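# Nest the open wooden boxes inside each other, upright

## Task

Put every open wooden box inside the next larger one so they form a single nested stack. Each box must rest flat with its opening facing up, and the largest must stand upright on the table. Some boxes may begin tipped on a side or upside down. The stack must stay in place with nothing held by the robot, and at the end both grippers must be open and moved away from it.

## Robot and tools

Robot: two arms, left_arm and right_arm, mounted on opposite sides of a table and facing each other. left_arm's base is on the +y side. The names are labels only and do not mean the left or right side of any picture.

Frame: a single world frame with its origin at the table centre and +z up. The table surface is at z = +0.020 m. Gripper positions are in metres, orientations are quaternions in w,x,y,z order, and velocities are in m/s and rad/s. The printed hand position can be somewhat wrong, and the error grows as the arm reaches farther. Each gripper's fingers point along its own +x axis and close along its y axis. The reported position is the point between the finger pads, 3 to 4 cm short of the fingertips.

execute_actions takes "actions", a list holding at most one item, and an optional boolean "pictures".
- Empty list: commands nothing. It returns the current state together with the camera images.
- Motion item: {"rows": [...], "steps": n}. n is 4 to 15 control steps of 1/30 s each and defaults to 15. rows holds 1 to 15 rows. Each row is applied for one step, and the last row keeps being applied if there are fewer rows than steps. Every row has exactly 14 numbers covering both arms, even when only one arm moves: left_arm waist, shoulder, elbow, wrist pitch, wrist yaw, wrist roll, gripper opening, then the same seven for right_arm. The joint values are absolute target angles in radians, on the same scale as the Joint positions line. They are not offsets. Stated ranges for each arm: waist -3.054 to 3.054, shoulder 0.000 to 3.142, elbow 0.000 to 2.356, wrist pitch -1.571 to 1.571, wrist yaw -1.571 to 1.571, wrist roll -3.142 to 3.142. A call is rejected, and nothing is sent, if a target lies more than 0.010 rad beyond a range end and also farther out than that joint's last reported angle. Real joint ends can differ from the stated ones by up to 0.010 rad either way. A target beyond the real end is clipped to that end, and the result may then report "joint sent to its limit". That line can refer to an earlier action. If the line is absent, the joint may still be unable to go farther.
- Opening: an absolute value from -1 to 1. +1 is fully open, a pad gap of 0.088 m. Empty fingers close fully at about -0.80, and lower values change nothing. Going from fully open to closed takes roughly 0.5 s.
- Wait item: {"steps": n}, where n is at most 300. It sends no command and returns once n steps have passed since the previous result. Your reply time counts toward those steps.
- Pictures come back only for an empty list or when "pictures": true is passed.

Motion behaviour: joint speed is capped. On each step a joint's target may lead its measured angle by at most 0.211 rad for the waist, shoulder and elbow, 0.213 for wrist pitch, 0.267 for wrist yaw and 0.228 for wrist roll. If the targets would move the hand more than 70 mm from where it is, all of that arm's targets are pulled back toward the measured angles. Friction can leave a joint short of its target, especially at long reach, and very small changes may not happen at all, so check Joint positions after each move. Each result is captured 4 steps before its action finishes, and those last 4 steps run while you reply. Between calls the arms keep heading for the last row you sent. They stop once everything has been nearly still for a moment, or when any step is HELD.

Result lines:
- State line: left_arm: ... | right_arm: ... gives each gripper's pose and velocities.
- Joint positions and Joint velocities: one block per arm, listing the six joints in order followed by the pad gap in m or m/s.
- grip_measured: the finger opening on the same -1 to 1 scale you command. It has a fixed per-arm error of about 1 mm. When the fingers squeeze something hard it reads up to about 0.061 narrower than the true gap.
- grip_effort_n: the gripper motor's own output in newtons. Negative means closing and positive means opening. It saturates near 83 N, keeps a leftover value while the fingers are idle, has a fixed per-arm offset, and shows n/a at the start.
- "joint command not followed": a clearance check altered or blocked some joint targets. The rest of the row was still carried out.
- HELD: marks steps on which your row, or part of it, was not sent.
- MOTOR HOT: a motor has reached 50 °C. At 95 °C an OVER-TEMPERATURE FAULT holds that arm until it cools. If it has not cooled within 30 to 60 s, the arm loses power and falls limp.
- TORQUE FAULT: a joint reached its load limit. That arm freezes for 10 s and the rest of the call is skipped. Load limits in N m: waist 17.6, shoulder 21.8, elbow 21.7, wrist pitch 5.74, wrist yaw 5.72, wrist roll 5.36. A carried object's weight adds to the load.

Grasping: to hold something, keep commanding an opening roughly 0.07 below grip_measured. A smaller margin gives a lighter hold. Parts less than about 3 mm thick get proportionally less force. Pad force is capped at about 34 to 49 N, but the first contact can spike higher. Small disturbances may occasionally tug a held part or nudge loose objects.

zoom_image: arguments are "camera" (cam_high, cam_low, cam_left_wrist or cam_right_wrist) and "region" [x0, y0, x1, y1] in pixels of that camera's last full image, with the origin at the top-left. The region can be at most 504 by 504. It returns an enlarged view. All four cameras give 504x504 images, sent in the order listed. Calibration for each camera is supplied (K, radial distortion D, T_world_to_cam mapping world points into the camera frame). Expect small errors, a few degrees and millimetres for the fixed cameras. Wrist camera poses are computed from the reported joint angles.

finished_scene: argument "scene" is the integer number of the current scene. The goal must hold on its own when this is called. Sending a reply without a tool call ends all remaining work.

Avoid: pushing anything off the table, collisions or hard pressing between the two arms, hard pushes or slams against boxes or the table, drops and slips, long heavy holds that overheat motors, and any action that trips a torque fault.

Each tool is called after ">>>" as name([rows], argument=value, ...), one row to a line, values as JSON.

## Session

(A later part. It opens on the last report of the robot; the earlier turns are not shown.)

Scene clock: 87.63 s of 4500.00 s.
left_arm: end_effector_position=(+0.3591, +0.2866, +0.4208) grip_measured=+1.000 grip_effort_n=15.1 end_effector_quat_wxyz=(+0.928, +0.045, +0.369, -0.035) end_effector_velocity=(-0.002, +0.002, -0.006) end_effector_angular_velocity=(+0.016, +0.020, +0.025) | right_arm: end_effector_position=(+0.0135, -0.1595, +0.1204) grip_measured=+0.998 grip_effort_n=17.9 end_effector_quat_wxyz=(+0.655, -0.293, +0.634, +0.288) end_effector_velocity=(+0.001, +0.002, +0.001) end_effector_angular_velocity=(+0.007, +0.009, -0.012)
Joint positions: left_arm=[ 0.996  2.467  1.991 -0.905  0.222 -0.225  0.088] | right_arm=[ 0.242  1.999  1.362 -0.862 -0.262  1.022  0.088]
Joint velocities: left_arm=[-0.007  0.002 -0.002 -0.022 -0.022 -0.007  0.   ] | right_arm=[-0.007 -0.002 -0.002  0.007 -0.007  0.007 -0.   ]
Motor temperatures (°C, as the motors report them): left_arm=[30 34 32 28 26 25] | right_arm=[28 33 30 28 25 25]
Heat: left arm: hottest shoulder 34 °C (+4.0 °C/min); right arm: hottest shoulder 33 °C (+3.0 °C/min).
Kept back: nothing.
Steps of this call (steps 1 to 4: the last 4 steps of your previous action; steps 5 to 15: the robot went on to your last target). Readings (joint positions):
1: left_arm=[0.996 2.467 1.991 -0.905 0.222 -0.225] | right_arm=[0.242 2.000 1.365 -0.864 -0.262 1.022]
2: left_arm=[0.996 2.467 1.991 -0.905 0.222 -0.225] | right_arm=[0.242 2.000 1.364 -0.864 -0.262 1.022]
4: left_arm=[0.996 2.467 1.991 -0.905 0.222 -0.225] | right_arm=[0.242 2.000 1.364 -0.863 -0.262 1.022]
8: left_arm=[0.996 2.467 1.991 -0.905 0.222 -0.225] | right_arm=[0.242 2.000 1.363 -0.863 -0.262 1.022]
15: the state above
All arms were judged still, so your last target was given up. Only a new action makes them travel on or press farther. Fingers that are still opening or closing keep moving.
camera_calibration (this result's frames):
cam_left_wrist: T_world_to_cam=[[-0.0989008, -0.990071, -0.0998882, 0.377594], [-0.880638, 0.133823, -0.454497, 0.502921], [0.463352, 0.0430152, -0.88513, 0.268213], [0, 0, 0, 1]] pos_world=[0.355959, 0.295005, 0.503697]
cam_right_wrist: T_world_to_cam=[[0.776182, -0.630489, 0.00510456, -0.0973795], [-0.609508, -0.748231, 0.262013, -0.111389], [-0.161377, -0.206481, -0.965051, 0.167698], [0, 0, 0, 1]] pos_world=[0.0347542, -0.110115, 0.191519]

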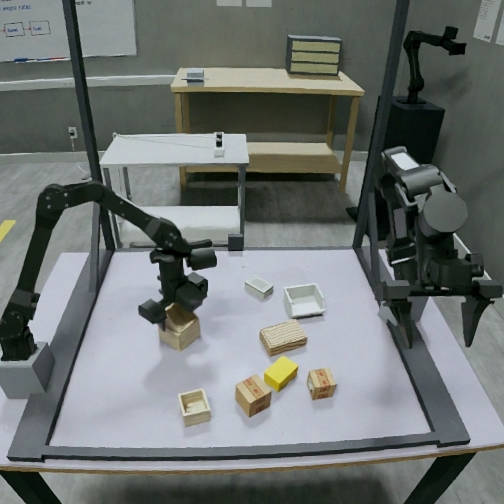

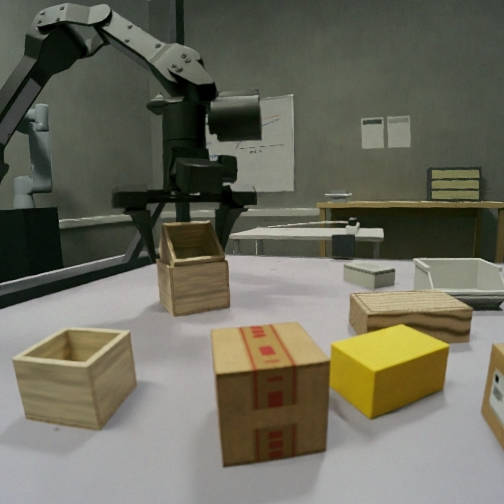

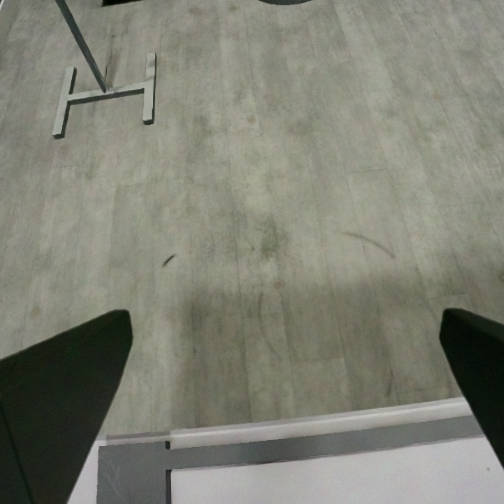

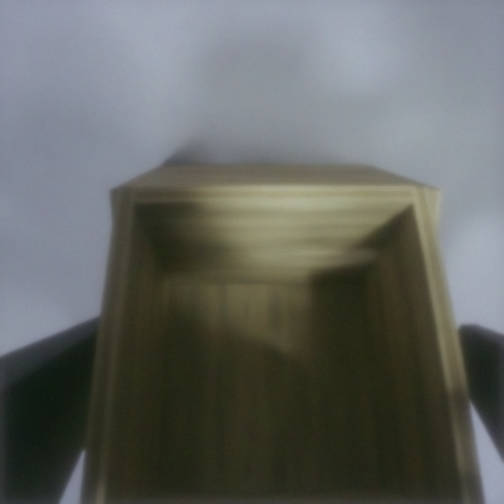

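Centred. Close.

>>> execute_actions([
  {"rows":[[1.0,2.467,1.991,-0.905,0.223,-0.225,1,0.24,1.99,1.35,-0.86,-0.26,1.02,0.5]]},
])

>>> execute_actions([
  {"rows":[[1.0,2.467,1.991,-0.905,0.223,-0.225,1,0.24,1.8,1.35,-1.05,-0.26,1.02,0.5]]},
])

>>> execute_actions([
  {"steps":15},
], pictures=true)

Scene clock: 88.10 s of 4500.00 s.
left_arm: end_effector_position=(+0.3591, +0.2866, +0.4208) grip_measured=+1.000 grip_effort_n=15.1 end_effector_quat_wxyz=(+0.928, +0.045, +0.369, -0.035) end_effector_velocity=(-0.000, +0.000, -0.001) end_effector_angular_velocity=(+0.012, +0.005, +0.001) | right_arm: end_effector_position=(+0.0134, -0.1589, +0.1215) grip_measured=+0.595 grip_effort_n=-83.5 end_effector_quat_wxyz=(+0.655, -0.291, +0.634, +0.290) end_effector_velocity=(+0.002, +0.000, +0.002) end_effector_angular_velocity=(+0.000, -0.008, +0.004)
Joint positions: left_arm=[ 0.996  2.467  1.991 -0.905  0.222 -0.225  0.088] | right_arm=[ 0.241  1.996  1.362 -0.861 -0.262  1.022  0.068]
Joint velocities: left_arm=[-0.002  0.002  0.002 -0.007 -0.007  0.007  0.   ] | right_arm=[-0.002 -0.002  0.002 -0.007  0.007 -0.007 -0.   ]
Motor temperatures (°C, as the motors report them): left_arm=[30 34 32 28 26 25] | right_arm=[28 33 30 28 25 25]
Heat: left arm: hottest shoulder 34 °C (+4.1 °C/min); right arm: hottest shoulder 33 °C (+3.0 °C/min).
Steps of this call (steps 1 to 3: nothing new was sent; steps 4 to 14: the first 11 steps of this action). Readings (joint positions):
4: left_arm=[0.996 2.467 1.991 -0.905 0.222 -0.225] | right_arm=[0.242 1.999 1.362 -0.862 -0.262 1.022]
5: left_arm=[0.996 2.467 1.991 -0.905 0.222 -0.225] | right_arm=[0.242 1.999 1.362 -0.861 -0.262 1.022]
7: left_arm=[0.996 2.467 1.991 -0.905 0.222 -0.225] | right_arm=[0.242 1.998 1.362 -0.861 -0.262 1.022]
11: left_arm=[0.996 2.467 1.991 -0.905 0.222 -0.225] | right_arm=[0.241 1.996 1.362 -0.861 -0.262 1.022]
14: the state above

Scene clock: 88.60 s of 4500.00 s.
left_arm: end_effector_position=(+0.3591, +0.2866, +0.4208) grip_measured=+1.000 grip_effort_n=15.1 end_effector_quat_wxyz=(+0.928, +0.045, +0.369, -0.035) end_effector_velocity=(-0.001, +0.002, -0.001) end_effector_angular_velocity=(+0.022, -0.000, +0.011) | right_arm: end_effector_position=(+0.0046, -0.1907, +0.1823) grip_measured=+0.544 grip_effort_n=-83.5 end_effector_quat_wxyz=(+0.656, -0.290, +0.632, +0.293) end_effector_velocity=(+0.004, -0.018, +0.002) end_effector_angular_velocity=(-0.080, -0.017, -0.005)
Joint positions: left_arm=[ 0.996  2.467  1.991 -0.905  0.222 -0.225  0.088] | right_arm=[ 0.24   1.805  1.357 -1.04  -0.259  1.021  0.066]
Joint velocities: left_arm=[-0.002 -0.002 -0.002 -0.007 -0.022  0.007  0.   ] | right_arm=[-0.002 -0.002  0.007 -0.095 -0.007 -0.022 -0.   ]
Motor temperatures (°C, as the motors report them): left_arm=[30 34 32 28 26 25] | right_arm=[28 33 30 28 25 25]
Heat: left arm: hottest shoulder 34 °C (+4.0 °C/min); right arm: hottest shoulder 33 °C (+3.0 °C/min).
Steps of this call (steps 1 to 4: the last 4 steps of your previous action; steps 5 to 15: the first 11 steps of this action). Readings (joint positions):
5: left_arm=[0.996 2.467 1.991 -0.905 0.222 -0.225] | right_arm=[0.241 1.982 1.362 -0.870 -0.262 1.021]
6: left_arm=[0.996 2.467 1.991 -0.905 0.222 -0.225] | right_arm=[0.240 1.961 1.359 -0.917 -0.260 1.021]
8: left_arm=[0.996 2.467 1.991 -0.905 0.222 -0.225] | right_arm=[0.240 1.893 1.349 -0.997 -0.259 1.021]
12: left_arm=[0.996 2.467 1.991 -0.905 0.222 -0.225] | right_arm=[0.240 1.810 1.357 -1.026 -0.259 1.021]
15: the state above

Scene clock: 89.10 s of 4500.00 s.
left_arm: end_effector_position=(+0.3591, +0.2866, +0.4208) grip_measured=+1.000 grip_effort_n=15.1 end_effector_quat_wxyz=(+0.928, +0.045, +0.369, -0.035) end_effector_velocity=(-0.001, -0.001, +0.003) end_effector_angular_velocity=(-0.000, -0.013, +0.004) | right_arm: end_effector_position=(+0.0052, -0.1924, +0.1823) grip_measured=+0.544 grip_effort_n=-83.5 end_effector_quat_wxyz=(+0.656, -0.292, +0.633, +0.290) end_effector_velocity=(-0.002, -0.003, +0.000) end_effector_angular_velocity=(-0.013, +0.019, +0.003)
Joint positions: left_arm=[ 0.996  2.467  1.991 -0.905  0.222 -0.225  0.088] | right_arm=[ 0.24   1.805  1.357 -1.048 -0.259  1.021  0.066]
Joint velocities: left_arm=[-0.002 -0.007 -0.002  0.007 -0.007 -0.007  0.   ] | right_arm=[-0.002 -0.002 -0.002 -0.007 -0.022 -0.007 -0.   ]
Motor temperatures (°C, as the motors report them): left_arm=[30 34 32 28 26 25] | right_arm=[28 34 30 28 25 25]
Heat: left arm: hottest shoulder 34 °C (+4.1 °C/min); right arm: hottest shoulder 34 °C (+3.0 °C/min).
Kept back: nothing.
Steps of this call (steps 1 to 4: the last 4 steps of your previous action; steps 5 to 15: the robot went on to your last target). Readings (joint positions):
1: left_arm=[0.996 2.467 1.991 -0.905 0.222 -0.225] | right_arm=[0.240 1.805 1.357 -1.042 -0.259 1.021]
2: left_arm=[0.996 2.467 1.991 -0.905 0.222 -0.225] | right_arm=[0.240 1.805 1.357 -1.044 -0.259 1.021]
4: left_arm=[0.996 2.467 1.991 -0.905 0.222 -0.225] | right_arm=[0.240 1.805 1.357 -1.045 -0.259 1.021]
8: left_arm=[0.996 2.467 1.991 -0.905 0.222 -0.225] | right_arm=[0.240 1.805 1.357 -1.048 -0.259 1.021]
15: the state above
All arms were judged still, so your last target was given up. Only a new action makes them travel on or press farther. Fingers that are still opening or closing keep moving.
camera_calibration (this result's frames):
cam_left_wrist: T_world_to_cam=[[-0.0989008, -0.990071, -0.0998882, 0.377594], [-0.880638, 0.133823, -0.454497, 0.502921], [0.463352, 0.0430152, -0.88513, 0.268213], [0, 0, 0, 1]] pos_world=[0.355959, 0.295005, 0.503697]
cam_right_wrist: T_world_to_cam=[[0.776291, -0.630362, 0.00388339, -0.111668], [-0.609805, -0.749386, 0.257989, -0.156749], [-0.159716, -0.202643, -0.96614, 0.220226], [0, 0, 0, 1]] pos_world=[0.0262744, -0.14323, 0.253642]

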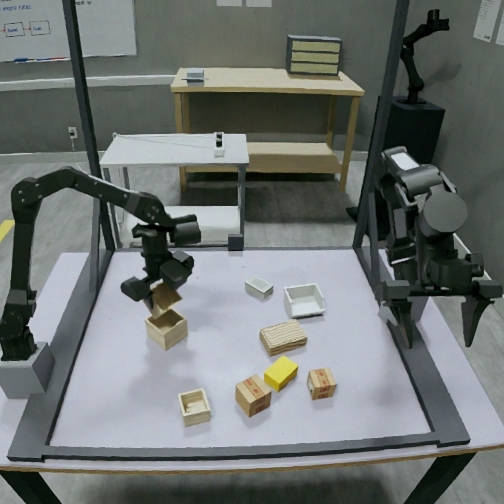

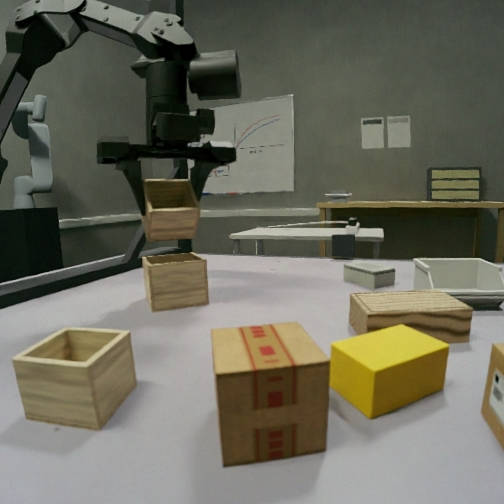

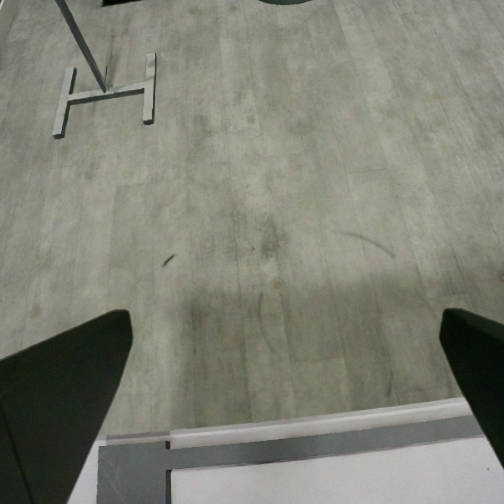

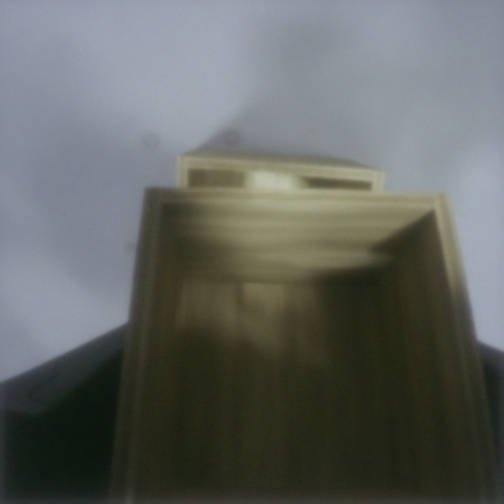

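>>> execute_actions([
  {"rows":[[1.0,2.467,1.991,-0.905,0.223,-0.225,1,0.24,1.8,1.35,-1.05,0,0.05,0.48]]},
])

>>> execute_actions([
  {"rows":[[1.0,2.467,1.991,-0.905,0.223,-0.225,1,0.24,1.8,1.35,-0.4,0,0.05,0.48]]},
])

>>> execute_actions([
  {"steps":20},
], pictures=true)

Scene clock: 89.67 s of 4500.00 s.
left_arm: end_effector_position=(+0.3591, +0.2866, +0.4208) grip_measured=+1.000 grip_effort_n=15.1 end_effector_quat_wxyz=(+0.928, +0.045, +0.369, -0.035) end_effector_velocity=(-0.004, +0.001, -0.003) end_effector_angular_velocity=(+0.013, +0.018, +0.006) | right_arm: end_effector_position=(+0.0398, -0.1818, +0.1879) grip_measured=+0.544 grip_effort_n=-83.5 end_effector_quat_wxyz=(+0.623, -0.491, +0.445, +0.415) end_effector_velocity=(+0.011, -0.002, +0.005) end_effector_angular_velocity=(-0.402, -0.208, +1.513)
Joint positions: left_arm=[ 0.996  2.467  1.991 -0.905  0.222 -0.225  0.088] | right_arm=[ 0.24   1.805  1.357 -1.048 -0.017  0.46   0.066]
Joint velocities: left_arm=[-0.002 -0.002 -0.002 -0.022 -0.007  0.007  0.   ] | right_arm=[ 0.002 -0.007 -0.002 -0.022  0.081 -1.575 -0.   ]
Motor temperatures (°C, as the motors report them): left_arm=[30 34 32 28 26 25] | right_arm=[28 34 30 28 25 25]
Heat: left arm: hottest shoulder 34 °C (+4.0 °C/min); right arm: hottest shoulder 34 °C (+3.0 °C/min).
Steps of this call (steps 1 to 6: nothing new was sent; steps 7 to 17: the first 11 steps of this action). Readings (joint positions):
7: left_arm=[0.996 2.467 1.991 -0.905 0.222 -0.225] | right_arm=[0.242 1.805 1.357 -1.048 -0.235 0.990]
8: left_arm=[0.996 2.467 1.991 -0.905 0.222 -0.225] | right_arm=[0.244 1.805 1.357 -1.048 -0.170 0.933]
10: left_arm=[0.996 2.467 1.991 -0.905 0.222 -0.225] | right_arm=[0.241 1.805 1.357 -1.048 -0.093 0.828]
14: left_arm=[0.996 2.467 1.991 -0.905 0.222 -0.225] | right_arm=[0.240 1.805 1.357 -1.048 -0.032 0.618]
17: the state above

Scene clock: 90.17 s of 4500.00 s.
left_arm: end_effector_position=(+0.3591, +0.2866, +0.4208) grip_measured=+1.000 grip_effort_n=15.1 end_effector_quat_wxyz=(+0.928, +0.045, +0.369, -0.035) end_effector_velocity=(-0.003, +0.006, -0.002) end_effector_angular_velocity=(+0.009, +0.013, +0.030) | right_arm: end_effector_position=(+0.0029, -0.0822, +0.2144) grip_measured=+0.544 grip_effort_n=-83.5 end_effector_quat_wxyz=(+0.579, -0.459, +0.217, +0.638) end_effector_velocity=(-0.108, +0.221, +0.129) end_effector_angular_velocity=(+1.160, +0.320, +0.436)
Joint positions: left_arm=[ 0.996  2.467  1.991 -0.905  0.222 -0.225  0.088] | right_arm=[ 0.24   1.804  1.352 -0.535 -0.006  0.06   0.066]
Joint velocities: left_arm=[ 0.002 -0.002 -0.002 -0.022 -0.022 -0.007  0.   ] | right_arm=[-0.002  0.002 -0.002  1.282 -0.007 -0.081 -0.   ]
Motor temperatures (°C, as the motors report them): left_arm=[30 34 32 28 26 25] | right_arm=[28 34 30 28 25 25]
Heat: left arm: hottest shoulder 34 °C (+4.1 °C/min); right arm: hottest shoulder 34 °C (+3.0 °C/min).
Steps of this call (steps 1 to 4: the last 4 steps of your previous action; steps 5 to 15: the first 11 steps of this action). Readings (joint positions):
5: left_arm=[0.996 2.467 1.991 -0.905 0.222 -0.225] | right_arm=[0.240 1.805 1.356 -1.034 -0.008 0.200]
6: left_arm=[0.996 2.467 1.991 -0.905 0.222 -0.225] | right_arm=[0.240 1.804 1.352 -0.982 -0.008 0.162]
8: left_arm=[0.996 2.467 1.991 -0.905 0.222 -0.225] | right_arm=[0.240 1.804 1.352 -0.873 -0.007 0.113]
12: left_arm=[0.996 2.467 1.991 -0.905 0.222 -0.225] | right_arm=[0.240 1.804 1.352 -0.679 -0.006 0.071]
15: the state above

Scene clock: 90.83 s of 4500.00 s.
left_arm: end_effector_position=(+0.3591, +0.2866, +0.4208) grip_measured=+1.000 grip_effort_n=15.6 end_effector_quat_wxyz=(+0.928, +0.045, +0.369, -0.035) end_effector_velocity=(-0.001, +0.002, -0.005) end_effector_angular_velocity=(+0.002, +0.014, +0.015) | right_arm: end_effector_position=(-0.0083, -0.0606, +0.2293) grip_measured=+0.544 grip_effort_n=-83.5 end_effector_quat_wxyz=(+0.588, -0.418, +0.178, +0.669) end_effector_velocity=(-0.000, +0.001, +0.001) end_effector_angular_velocity=(+0.004, +0.003, +0.010)
Joint positions: left_arm=[ 0.996  2.467  1.991 -0.905  0.222 -0.225  0.088] | right_arm=[ 0.24   1.804  1.352 -0.403 -0.005  0.052  0.066]
Joint velocities: left_arm=[-0.002  0.002 -0.007 -0.007 -0.007 -0.007  0.   ] | right_arm=[-0.002 -0.002 -0.002  0.007 -0.007 -0.007 -0.   ]
Motor temperatures (°C, as the motors report them): left_arm=[30 34 32 28 26 25] | right_arm=[28 34 30 28 25 25]
Heat: left arm: hottest shoulder 34 °C (+4.0 °C/min); right arm: hottest shoulder 34 °C (+3.0 °C/min).
Kept back: nothing.
Steps of this call (steps 1 to 4: the last 4 steps of your previous action; steps 5 to 20: the robot went on to your last target). Readings (joint positions):
1: left_arm=[0.996 2.467 1.991 -0.905 0.222 -0.225] | right_arm=[0.240 1.804 1.352 -0.497 -0.006 0.058]
2: left_arm=[0.996 2.467 1.991 -0.905 0.222 -0.225] | right_arm=[0.240 1.804 1.352 -0.472 -0.006 0.056]
4: left_arm=[0.996 2.467 1.991 -0.905 0.222 -0.225] | right_arm=[0.240 1.804 1.352 -0.443 -0.006 0.055]
8: left_arm=[0.996 2.467 1.991 -0.905 0.222 -0.225] | right_arm=[0.240 1.804 1.352 -0.414 -0.005 0.053]
20: the state above
camera_calibration (this result's frames):
cam_left_wrist: T_world_to_cam=[[-0.0989008, -0.990071, -0.0998882, 0.377594], [-0.880638, 0.133823, -0.454497, 0.502921], [0.463352, 0.0430152, -0.88513, 0.268213], [0, 0, 0, 1]] pos_world=[0.355959, 0.295005, 0.503697]
cam_right_wrist: T_world_to_cam=[[0.920922, 0.283889, 0.267039, -0.0220623], [0.364664, -0.869448, -0.333287, 0.058097], [0.13756, 0.404311, -0.904218, 0.315301], [0, 0, 0, 1]] pos_world=[-0.0442411, -0.0707042, 0.310355]

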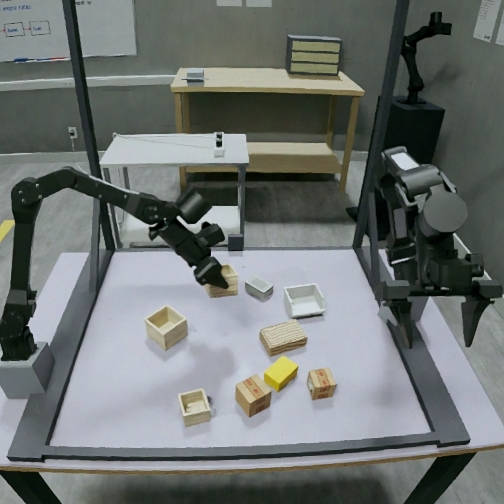

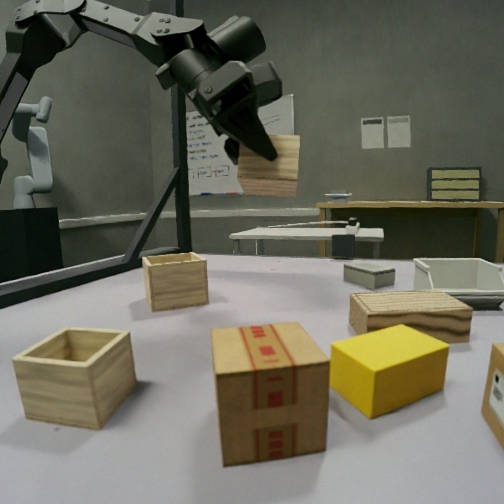

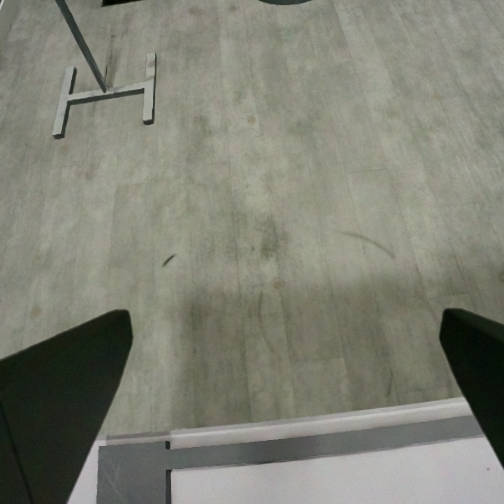

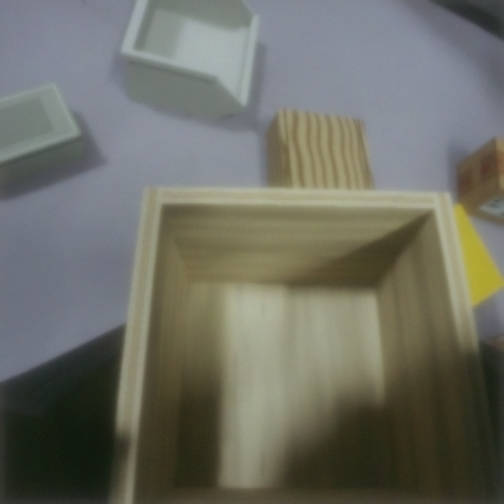

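>>> execute_actions([
  {"rows":[[1.0,2.467,1.991,-0.905,0.223,-0.225,1,0.24,1.8,1.35,-0.45,0,-0.4,0.48]]},
])

>>> execute_actions([
  {"steps":10},
], pictures=true)

Scene clock: 91.50 s of 4500.00 s.
left_arm: end_effector_position=(+0.3591, +0.2866, +0.4208) grip_measured=+1.000 grip_effort_n=15.6 end_effector_quat_wxyz=(+0.928, +0.045, +0.369, -0.035) end_effector_velocity=(+0.000, +0.005, -0.002) end_effector_angular_velocity=(-0.002, +0.004, +0.037) | right_arm: end_effector_position=(-0.0046, -0.0674, +0.2241) grip_measured=+0.544 grip_effort_n=-83.5 end_effector_quat_wxyz=(+0.483, -0.543, +0.050, +0.684) end_effector_velocity=(+0.007, -0.005, -0.003) end_effector_angular_velocity=(-0.047, -0.207, +0.228)
Joint positions: left_arm=[ 0.996  2.467  1.991 -0.905  0.222 -0.225  0.088] | right_arm=[ 0.24   1.804  1.352 -0.446 -0.005 -0.362  0.066]
Joint velocities: left_arm=[ 0.002  0.002 -0.002 -0.007 -0.022 -0.022  0.   ] | right_arm=[-0.007 -0.002 -0.002 -0.037  0.007 -0.315  0.   ]
Motor temperatures (°C, as the motors report them): left_arm=[30 34 32 28 26 25] | right_arm=[28 34 30 28 25 25]
Heat: left arm: hottest shoulder 34 °C (+4.0 °C/min); right arm: hottest shoulder 34 °C (+3.0 °C/min).
Steps of this call (steps 1 to 9: the robot went on to your last target; steps 10 to 20: the first 11 steps of this action). Readings (joint positions):
10: left_arm=[0.996 2.467 1.991 -0.905 0.222 -0.225] | right_arm=[0.240 1.804 1.352 -0.404 -0.005 0.021]
11: left_arm=[0.996 2.467 1.991 -0.905 0.222 -0.225] | right_arm=[0.240 1.804 1.352 -0.414 -0.005 -0.036]
13: left_arm=[0.996 2.467 1.991 -0.905 0.222 -0.225] | right_arm=[0.240 1.804 1.352 -0.432 -0.005 -0.141]
17: left_arm=[0.996 2.467 1.991 -0.905 0.222 -0.225] | right_arm=[0.240 1.804 1.352 -0.442 -0.005 -0.312]
20: the state above

Scene clock: 91.83 s of 4500.00 s.
left_arm: end_effector_position=(+0.3591, +0.2866, +0.4208) grip_measured=+1.000 grip_effort_n=15.6 end_effector_quat_wxyz=(+0.928, +0.045, +0.369, -0.035) end_effector_velocity=(+0.004, -0.007, +0.004) end_effector_angular_velocity=(-0.008, -0.030, -0.019) | right_arm: end_effector_position=(-0.0044, -0.0678, +0.2239) grip_measured=+0.544 grip_effort_n=-83.5 end_effector_quat_wxyz=(+0.474, -0.552, +0.039, +0.685) end_effector_velocity=(+0.001, -0.002, -0.001) end_effector_angular_velocity=(-0.010, -0.010, +0.017)
Joint positions: left_arm=[ 0.996  2.467  1.991 -0.905  0.222 -0.225  0.088] | right_arm=[ 0.24   1.804  1.352 -0.449 -0.005 -0.396  0.066]
Joint velocities: left_arm=[-0.007 -0.002 -0.002  0.037  0.007 -0.007  0.   ] | right_arm=[-0.002 -0.002 -0.002 -0.007 -0.007 -0.022 -0.   ]
Motor temperatures (°C, as the motors report them): left_arm=[30 35 32 28 26 25] | right_arm=[28 34 30 28 25 25]
Heat: left arm: hottest shoulder 35 °C (+5.0 °C/min); right arm: hottest shoulder 34 °C (+3.0 °C/min).
Kept back: nothing.
Steps of this call (steps 1 to 4: the last 4 steps of your previous action; steps 5 to 10: the robot went on to your last target). Readings (joint positions):
1: left_arm=[0.996 2.467 1.991 -0.905 0.222 -0.225] | right_arm=[0.240 1.804 1.352 -0.448 -0.005 -0.372]
2: left_arm=[0.996 2.467 1.991 -0.905 0.222 -0.225] | right_arm=[0.240 1.804 1.352 -0.448 -0.005 -0.378]
4: left_arm=[0.996 2.467 1.991 -0.905 0.222 -0.225] | right_arm=[0.240 1.804 1.352 -0.448 -0.005 -0.387]
8: left_arm=[0.996 2.467 1.991 -0.905 0.222 -0.225] | right_arm=[0.240 1.804 1.352 -0.449 -0.005 -0.394]
10: the state above
camera_calibration (this result's frames):
cam_left_wrist: T_world_to_cam=[[-0.0989008, -0.990071, -0.0998882, 0.377594], [-0.880638, 0.133823, -0.454497, 0.502921], [0.463352, 0.0430152, -0.88513, 0.268213], [0, 0, 0, 1]] pos_world=[0.355959, 0.295005, 0.503697]
cam_right_wrist: T_world_to_cam=[[0.662918, 0.579211, 0.474399, -0.0497482], [0.701901, -0.701292, -0.124593, 0.0146901], [0.260527, 0.415577, -0.871448, 0.306665], [0, 0, 0, 1]] pos_world=[-0.0572265, -0.088326, 0.292673]

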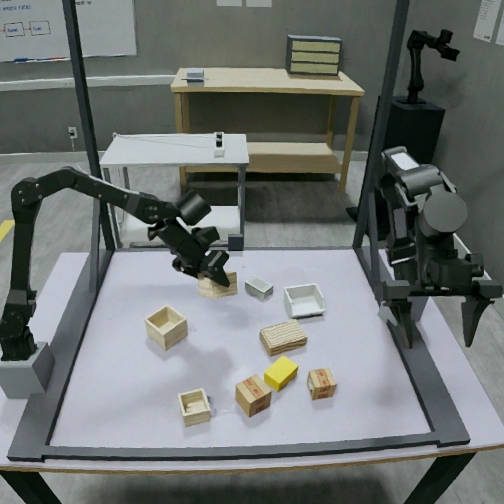

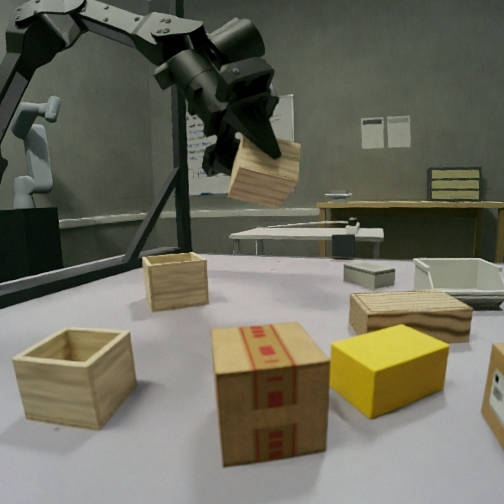

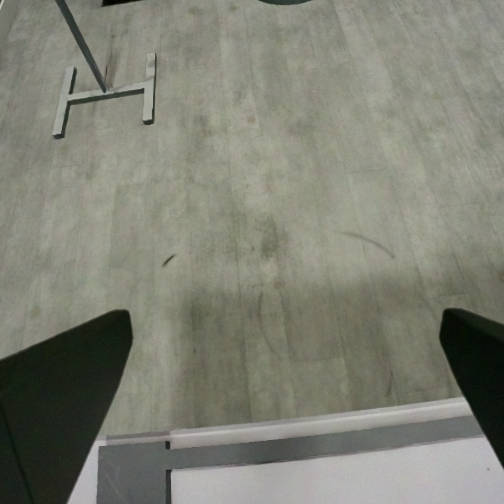

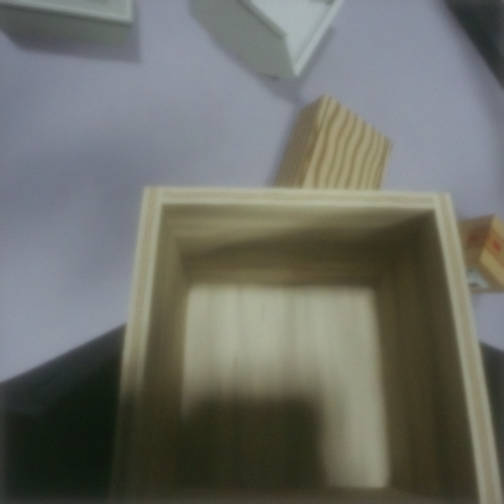

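>>> execute_actions([
  {"rows":[[1.0,2.467,1.991,-0.905,0.223,-0.225,1,0.24,1.8,1.35,-0.45,-0.54,-0.35,0.48]]},
])

>>> execute_actions([
  {"steps":12},
], pictures=true)

Scene clock: 92.40 s of 4500.00 s.
left_arm: end_effector_position=(+0.3591, +0.2866, +0.4208) grip_measured=+1.000 grip_effort_n=15.1 end_effector_quat_wxyz=(+0.928, +0.045, +0.369, -0.035) end_effector_velocity=(-0.002, +0.001, -0.003) end_effector_angular_velocity=(-0.009, +0.010, +0.023) | right_arm: end_effector_position=(-0.0706, -0.0986, +0.2176) grip_measured=+0.544 grip_effort_n=-83.5 end_effector_quat_wxyz=(+0.320, -0.457, +0.134, +0.819) end_effector_velocity=(-0.045, -0.028, +0.010) end_effector_angular_velocity=(-0.139, +0.279, +0.176)
Joint positions: left_arm=[ 0.996  2.467  1.991 -0.905  0.222 -0.225  0.088] | right_arm=[ 0.241  1.804  1.352 -0.449 -0.492 -0.354  0.066]
Joint velocities: left_arm=[-0.002 -0.002 -0.007 -0.007 -0.007 -0.022  0.   ] | right_arm=[-0.002 -0.007 -0.002  0.007 -0.359  0.022 -0.   ]
Motor temperatures (°C, as the motors report them): left_arm=[30 35 32 28 26 25] | right_arm=[28 34 30 28 25 25]
Heat: left arm: hottest shoulder 35 °C (+5.1 °C/min); right arm: hottest shoulder 34 °C (+3.0 °C/min).
Steps of this call (steps 1 to 6: the robot went on to your last target; steps 7 to 17: the first 11 steps of this action). Readings (joint positions):
7: left_arm=[0.996 2.467 1.991 -0.905 0.222 -0.225] | right_arm=[0.238 1.804 1.352 -0.449 -0.031 -0.392]
8: left_arm=[0.996 2.467 1.991 -0.905 0.222 -0.225] | right_arm=[0.235 1.804 1.352 -0.449 -0.099 -0.382]
10: left_arm=[0.996 2.467 1.991 -0.905 0.222 -0.225] | right_arm=[0.235 1.804 1.352 -0.449 -0.221 -0.369]
14: left_arm=[0.996 2.467 1.991 -0.905 0.222 -0.225] | right_arm=[0.240 1.804 1.352 -0.449 -0.431 -0.357]
17: the state above

Scene clock: 92.80 s of 4500.00 s.
left_arm: end_effector_position=(+0.3591, +0.2866, +0.4208) grip_measured=+1.000 grip_effort_n=15.1 end_effector_quat_wxyz=(+0.928, +0.045, +0.369, -0.035) end_effector_velocity=(-0.002, -0.002, +0.000) end_effector_angular_velocity=(-0.008, +0.005, -0.001) | right_arm: end_effector_position=(-0.0756, -0.1020, +0.2184) grip_measured=+0.544 grip_effort_n=-83.5 end_effector_quat_wxyz=(+0.306, -0.448, +0.141, +0.828) end_effector_velocity=(-0.001, -0.008, -0.003) end_effector_angular_velocity=(-0.040, +0.003, +0.010)
Joint positions: left_arm=[ 0.996  2.467  1.991 -0.905  0.222 -0.225  0.088] | right_arm=[ 0.241  1.804  1.352 -0.449 -0.533 -0.352  0.066]
Joint velocities: left_arm=[-0.002 -0.002  0.002 -0.007  0.007 -0.007  0.   ] | right_arm=[ 0.002 -0.002 -0.002 -0.037 -0.022 -0.007 -0.   ]
Motor temperatures (°C, as the motors report them): left_arm=[30 35 32 28 26 25] | right_arm=[28 34 30 28 25 25]
Heat: left arm: hottest shoulder 35 °C (+5.0 °C/min); right arm: hottest shoulder 34 °C (+3.0 °C/min).
Kept back: nothing.
Steps of this call (steps 1 to 4: the last 4 steps of your previous action; steps 5 to 12: the robot went on to your last target). Readings (joint positions):
1: left_arm=[0.996 2.467 1.991 -0.905 0.222 -0.225] | right_arm=[0.241 1.804 1.352 -0.449 -0.503 -0.354]
2: left_arm=[0.996 2.467 1.991 -0.905 0.222 -0.225] | right_arm=[0.241 1.804 1.352 -0.449 -0.511 -0.353]
4: left_arm=[0.996 2.467 1.991 -0.905 0.222 -0.225] | right_arm=[0.241 1.804 1.352 -0.449 -0.521 -0.353]
8: left_arm=[0.996 2.467 1.991 -0.905 0.222 -0.225] | right_arm=[0.241 1.804 1.352 -0.449 -0.531 -0.352]
12: the state above
camera_calibration (this result's frames):
cam_left_wrist: T_world_to_cam=[[-0.0989008, -0.990071, -0.0998882, 0.377594], [-0.880638, 0.133823, -0.454497, 0.502921], [0.463352, 0.0430152, -0.88513, 0.268213], [0, 0, 0, 1]] pos_world=[0.355959, 0.295005, 0.503697]
cam_right_wrist: T_world_to_cam=[[0.59959, 0.798627, 0.0518322, 0.129765], [0.772718, -0.560845, -0.297256, 0.0974729], [-0.208327, 0.218283, -0.95339, 0.296998], [0, 0, 0, 1]] pos_world=[-0.0912519, -0.113796, 0.305404]

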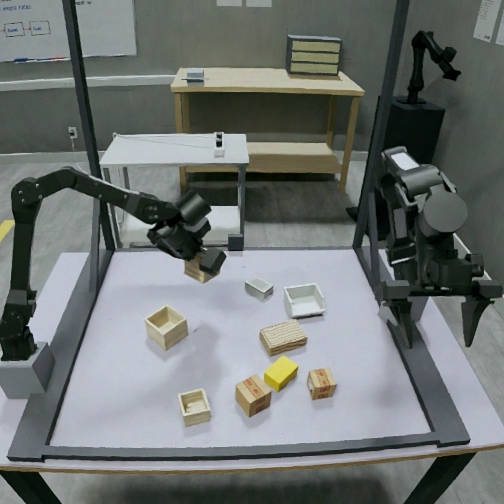

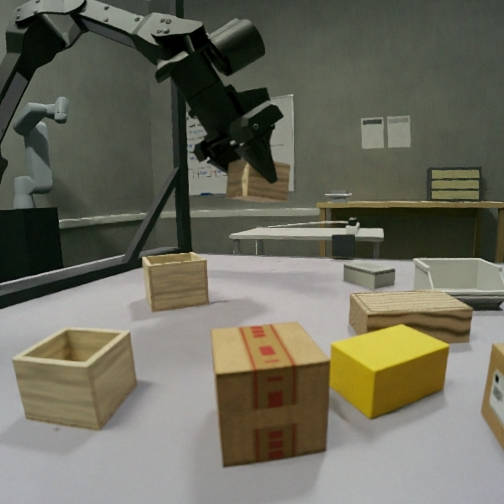

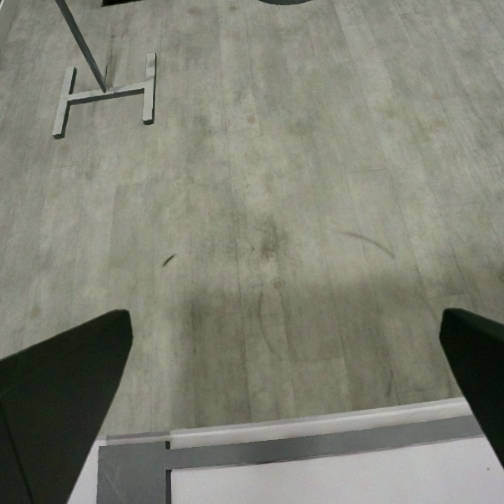

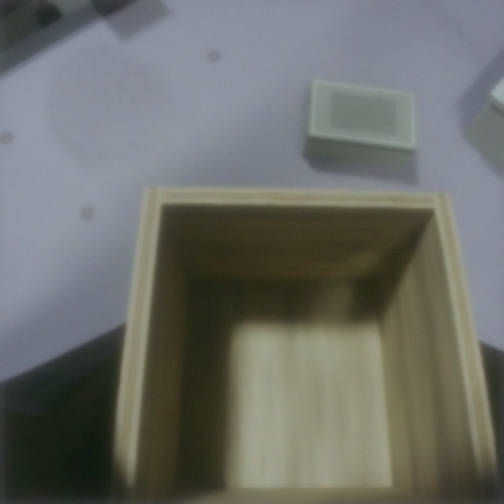

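>>> execute_actions([
  {"rows":[[1.0,2.467,1.991,-0.905,0.223,-0.225,1,0.19,1.323,0.683,-0.26,-0.58,-0.35,0.48]]},
])

>>> execute_actions([
  {"steps":30},
], pictures=true)

Scene clock: 93.57 s of 4500.00 s.
left_arm: end_effector_position=(+0.3591, +0.2866, +0.4208) grip_measured=+1.000 grip_effort_n=15.1 end_effector_quat_wxyz=(+0.928, +0.045, +0.369, -0.035) end_effector_velocity=(-0.002, +0.002, -0.006) end_effector_angular_velocity=(+0.005, +0.020, +0.035) | right_arm: end_effector_position=(-0.0447, -0.1882, +0.2454) grip_measured=+0.544 grip_effort_n=-83.5 end_effector_quat_wxyz=(+0.321, -0.397, +0.088, +0.855) end_effector_velocity=(+0.143, -0.256, -0.251) end_effector_angular_velocity=(-0.554, -0.139, -0.166)
Joint positions: left_arm=[ 0.996  2.467  1.991 -0.905  0.222 -0.225  0.088] | right_arm=[ 0.192  1.364  0.884 -0.264 -0.577 -0.351  0.066]
Joint velocities: left_arm=[-0.007  0.002 -0.002 -0.022 -0.022 -0.022  0.   ] | right_arm=[-0.002 -0.574 -1.238  0.066 -0.007 -0.007 -0.   ]
Motor temperatures (°C, as the motors report them): left_arm=[30 35 32 28 26 25] | right_arm=[28 34 30 28 25 25]
Heat: left arm: hottest shoulder 35 °C (+5.0 °C/min); right arm: hottest shoulder 34 °C (+3.0 °C/min).
Steps of this call (steps 1 to 12: the robot went on to your last target; steps 13 to 23: the first 11 steps of this action). Readings (joint positions):
13: left_arm=[0.996 2.467 1.991 -0.905 0.222 -0.225] | right_arm=[0.240 1.787 1.333 -0.419 -0.540 -0.351]
14: left_arm=[0.996 2.467 1.991 -0.905 0.222 -0.225] | right_arm=[0.233 1.754 1.285 -0.374 -0.547 -0.351]
16: left_arm=[0.996 2.467 1.991 -0.905 0.222 -0.225] | right_arm=[0.212 1.662 1.187 -0.332 -0.560 -0.351]
20: left_arm=[0.996 2.467 1.991 -0.905 0.222 -0.225] | right_arm=[0.192 1.463 1.011 -0.280 -0.570 -0.351]
23: the state above

Scene clock: 94.57 s of 4500.00 s.
left_arm: end_effector_position=(+0.3591, +0.2866, +0.4208) grip_measured=+1.000 grip_effort_n=15.1 end_effector_quat_wxyz=(+0.928, +0.045, +0.369, -0.035) end_effector_velocity=(-0.002, +0.001, -0.001) end_effector_angular_velocity=(-0.011, +0.009, +0.004) | right_arm: end_effector_position=(-0.0175, -0.2287, +0.1912) grip_measured=+0.544 grip_effort_n=-83.5 end_effector_quat_wxyz=(+0.313, -0.432, +0.152, +0.832) end_effector_velocity=(-0.004, -0.004, -0.001) end_effector_angular_velocity=(-0.005, +0.014, +0.026)
Joint positions: left_arm=[ 0.996  2.467  1.991 -0.905  0.222 -0.225  0.088] | right_arm=[ 0.192  1.331  0.696 -0.262 -0.577 -0.351  0.066]
Joint velocities: left_arm=[ 0.002 -0.002 -0.002 -0.007  0.007 -0.007  0.   ] | right_arm=[ 0.007 -0.002 -0.007  0.007 -0.022 -0.007 -0.   ]
Motor temperatures (°C, as the motors report them): left_arm=[30 35 32 28 26 25] | right_arm=[28 34 30 28 25 25]
Heat: left arm: hottest shoulder 35 °C (+4.0 °C/min); right arm: hottest shoulder 34 °C (+3.0 °C/min).
Kept back: nothing.
Steps of this call (steps 1 to 4: the last 4 steps of your previous action; steps 5 to 30: the robot went on to your last target). Readings (joint positions):
1: left_arm=[0.996 2.467 1.991 -0.905 0.222 -0.225] | right_arm=[0.192 1.350 0.843 -0.263 -0.577 -0.351]
2: left_arm=[0.996 2.467 1.991 -0.905 0.222 -0.225] | right_arm=[0.192 1.344 0.804 -0.263 -0.577 -0.351]
4: left_arm=[0.996 2.467 1.991 -0.905 0.222 -0.225] | right_arm=[0.192 1.343 0.743 -0.269 -0.577 -0.351]
8: left_arm=[0.996 2.467 1.991 -0.905 0.222 -0.225] | right_arm=[0.192 1.340 0.702 -0.265 -0.577 -0.351]
30: the state above
All arms were judged still, so your last target was given up. Only a new action makes them travel on or press farther. Fingers that are still opening or closing keep moving.
camera_calibration (this result's frames):
cam_left_wrist: T_world_to_cam=[[-0.0989008, -0.990071, -0.0998882, 0.377594], [-0.880638, 0.133823, -0.454497, 0.502921], [0.463352, 0.0430152, -0.88513, 0.268213], [0, 0, 0, 1]] pos_world=[0.355959, 0.295005, 0.503697]
cam_right_wrist: T_world_to_cam=[[0.619354, 0.784505, 0.0308711, 0.19865], [0.748753, -0.578387, -0.323787, -0.0260038], [-0.236157, 0.223654, -0.945626, 0.310126], [0, 0, 0, 1]] pos_world=[-0.0303256, -0.240243, 0.278711]

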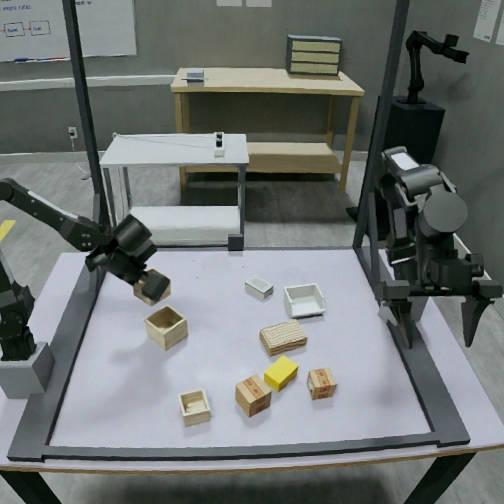

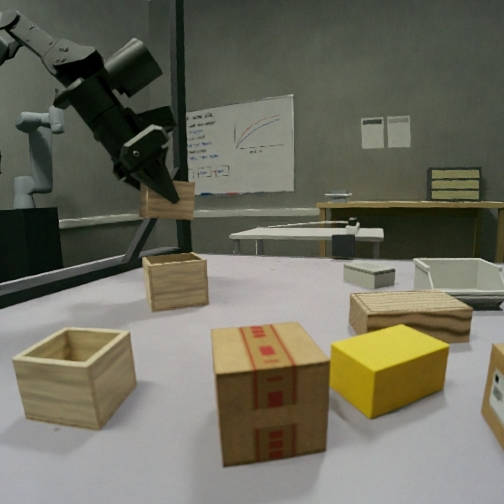

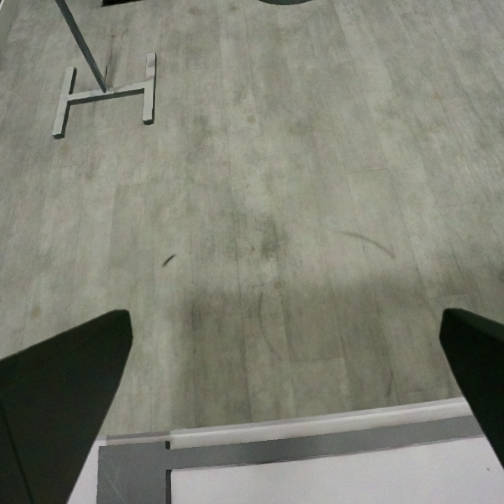

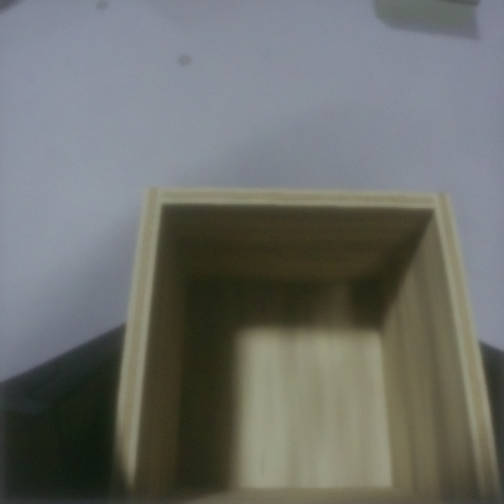

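>>> execute_actions([
  {"rows":[[1.0,2.467,1.991,-0.905,0.223,-0.225,1,0.17,1.467,0.639,-0.07,-0.6,-0.35,0.48]]},
])

>>> execute_actions([
  {"steps":15},
], pictures=true)

>>> zoom_image(camera="cam_high", region=[90,240,250,400])

>>> zoom_image(camera="cam_low", region=[80,140,260,320])

Scene clock: 95.13 s of 4500.00 s.
left_arm: end_effector_position=(+0.3591, +0.2866, +0.4208) grip_measured=+1.000 grip_effort_n=15.1 end_effector_quat_wxyz=(+0.928, +0.045, +0.369, -0.035) end_effector_velocity=(-0.003, -0.000, +0.001) end_effector_angular_velocity=(+0.012, +0.000, -0.001) | right_arm: end_effector_position=(-0.0084, -0.2132, +0.1630) grip_measured=+0.544 grip_effort_n=-83.5 end_effector_quat_wxyz=(+0.316, -0.424, +0.151, +0.835) end_effector_velocity=(-0.004, +0.011, +0.009) end_effector_angular_velocity=(+0.063, +0.036, +0.017)
Joint positions: left_arm=[ 0.996  2.467  1.991 -0.905  0.222 -0.225  0.088] | right_arm=[ 0.174  1.454  0.649 -0.08  -0.594 -0.351  0.066]
Joint velocities: left_arm=[-0.002 -0.007 -0.002 -0.007 -0.007  0.007  0.   ] | right_arm=[-0.012  0.002 -0.002  0.081 -0.022  0.007 -0.   ]
Motor temperatures (°C, as the motors report them): left_arm=[30 35 32 28 26 25] | right_arm=[28 34 30 28 25 25]
Heat: left arm: hottest shoulder 35 °C (+4.1 °C/min); right arm: hottest shoulder 34 °C (+3.0 °C/min).
Steps of this call (steps 1 to 6: nothing new was sent; steps 7 to 17: the first 11 steps of this action). Readings (joint positions):
7: left_arm=[0.996 2.467 1.991 -0.905 0.222 -0.225] | right_arm=[0.191 1.341 0.690 -0.239 -0.582 -0.351]
8: left_arm=[0.996 2.467 1.991 -0.905 0.222 -0.225] | right_arm=[0.188 1.362 0.683 -0.184 -0.588 -0.351]
10: left_arm=[0.996 2.467 1.991 -0.905 0.222 -0.225] | right_arm=[0.180 1.409 0.675 -0.135 -0.588 -0.351]
14: left_arm=[0.996 2.467 1.991 -0.905 0.222 -0.225] | right_arm=[0.174 1.450 0.649 -0.096 -0.591 -0.351]
17: the state above

Scene clock: 95.63 s of 4500.00 s.
left_arm: end_effector_position=(+0.3591, +0.2866, +0.4208) grip_measured=+1.000 grip_effort_n=15.1 end_effector_quat_wxyz=(+0.928, +0.045, +0.369, -0.035) end_effector_velocity=(+0.002, +0.000, -0.001) end_effector_angular_velocity=(+0.001, -0.004, +0.007) | right_arm: end_effector_position=(-0.0084, -0.2122, +0.1627) grip_measured=+0.544 grip_effort_n=-83.5 end_effector_quat_wxyz=(+0.316, -0.423, +0.149, +0.836) end_effector_velocity=(+0.003, -0.003, -0.003) end_effector_angular_velocity=(-0.016, -0.009, +0.007)
Joint positions: left_arm=[ 0.996  2.467  1.991 -0.905  0.222 -0.225  0.088] | right_arm=[ 0.173  1.458  0.649 -0.073 -0.594 -0.351  0.066]
Joint velocities: left_arm=[-0.002  0.002 -0.002  0.007 -0.007 -0.007  0.   ] | right_arm=[-0.007  0.002 -0.002 -0.022 -0.007 -0.022 -0.   ]
Motor temperatures (°C, as the motors report them): left_arm=[30 35 32 28 26 25] | right_arm=[28 34 30 28 25 25]
Heat: left arm: hottest shoulder 35 °C (+4.0 °C/min); right arm: hottest shoulder 34 °C (+3.0 °C/min).
Kept back: nothing.
Steps of this call (steps 1 to 4: the last 4 steps of your previous action; steps 5 to 15: the robot went on to your last target). Readings (joint positions):
1: left_arm=[0.996 2.467 1.991 -0.905 0.222 -0.225] | right_arm=[0.174 1.455 0.649 -0.078 -0.594 -0.351]
2: left_arm=[0.996 2.467 1.991 -0.905 0.222 -0.225] | right_arm=[0.173 1.455 0.649 -0.077 -0.594 -0.351]
4: left_arm=[0.996 2.467 1.991 -0.905 0.222 -0.225] | right_arm=[0.173 1.457 0.649 -0.075 -0.594 -0.351]
8: left_arm=[0.996 2.467 1.991 -0.905 0.222 -0.225] | right_arm=[0.173 1.458 0.649 -0.073 -0.594 -0.351]
15: the state above
All arms were judged still, so your last target was given up. Only a new action makes them travel on or press farther. Fingers that are still opening or closing keep moving.
camera_calibration (this result's frames):
cam_left_wrist: T_world_to_cam=[[-0.0989008, -0.990071, -0.0998882, 0.377594], [-0.880638, 0.133823, -0.454497, 0.502921], [0.463352, 0.0430152, -0.88513, 0.268213], [0, 0, 0, 1]] pos_world=[0.355959, 0.295005, 0.503697]
cam_right_wrist: T_world_to_cam=[[0.622926, 0.781665, 0.031037, 0.180369], [0.741005, -0.576876, -0.343693, -0.0289617], [-0.250748, 0.237094, -0.938569, 0.283149], [0, 0, 0, 1]] pos_world=[-0.0198966, -0.224828, 0.250203]

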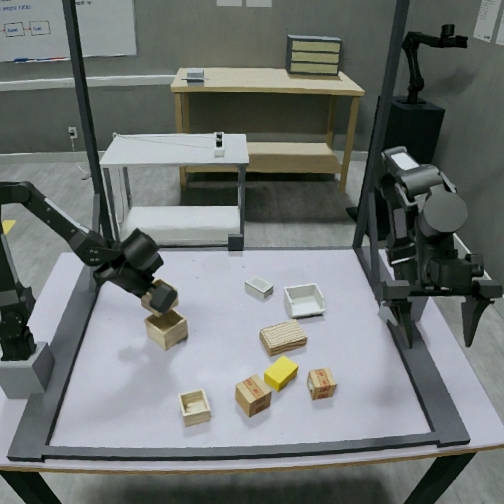

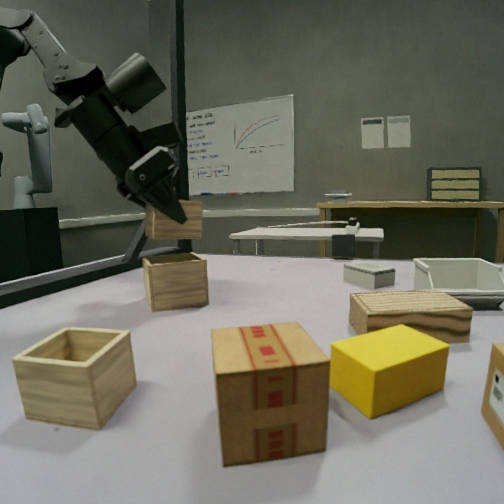

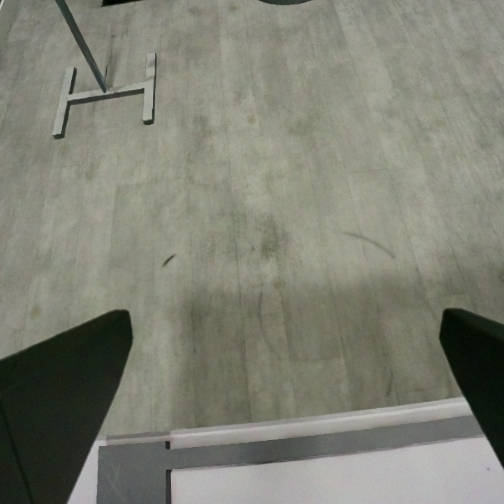

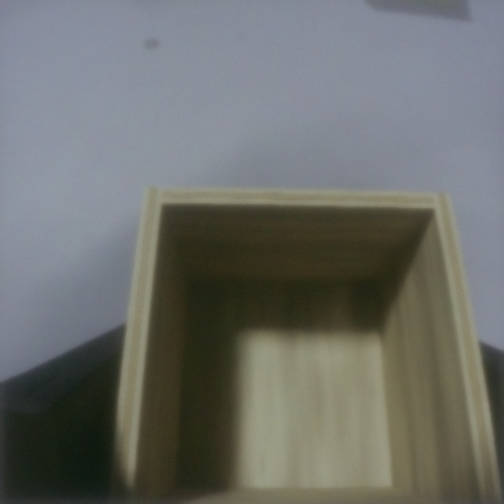

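Region (90, 240, 250, 400) of cam_high's 504x504 image, scaled by 3.150, with more detail than that image has.

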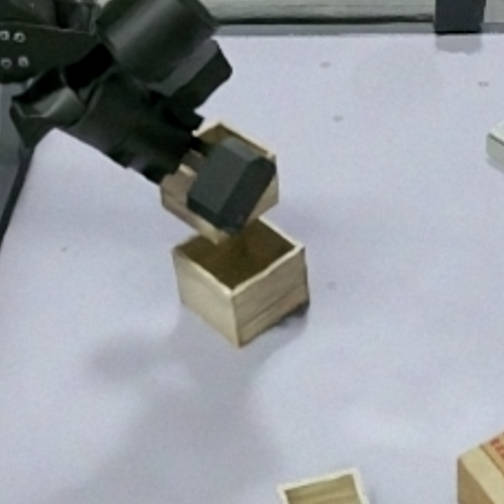

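Region (80, 140, 260, 320) of cam_low's 504x504 image, scaled by 2.800, with more detail than that image has.

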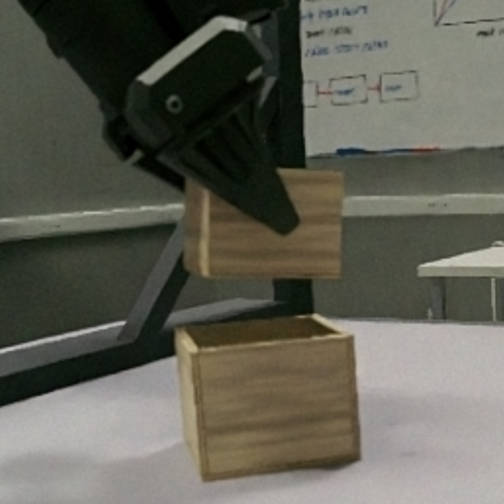

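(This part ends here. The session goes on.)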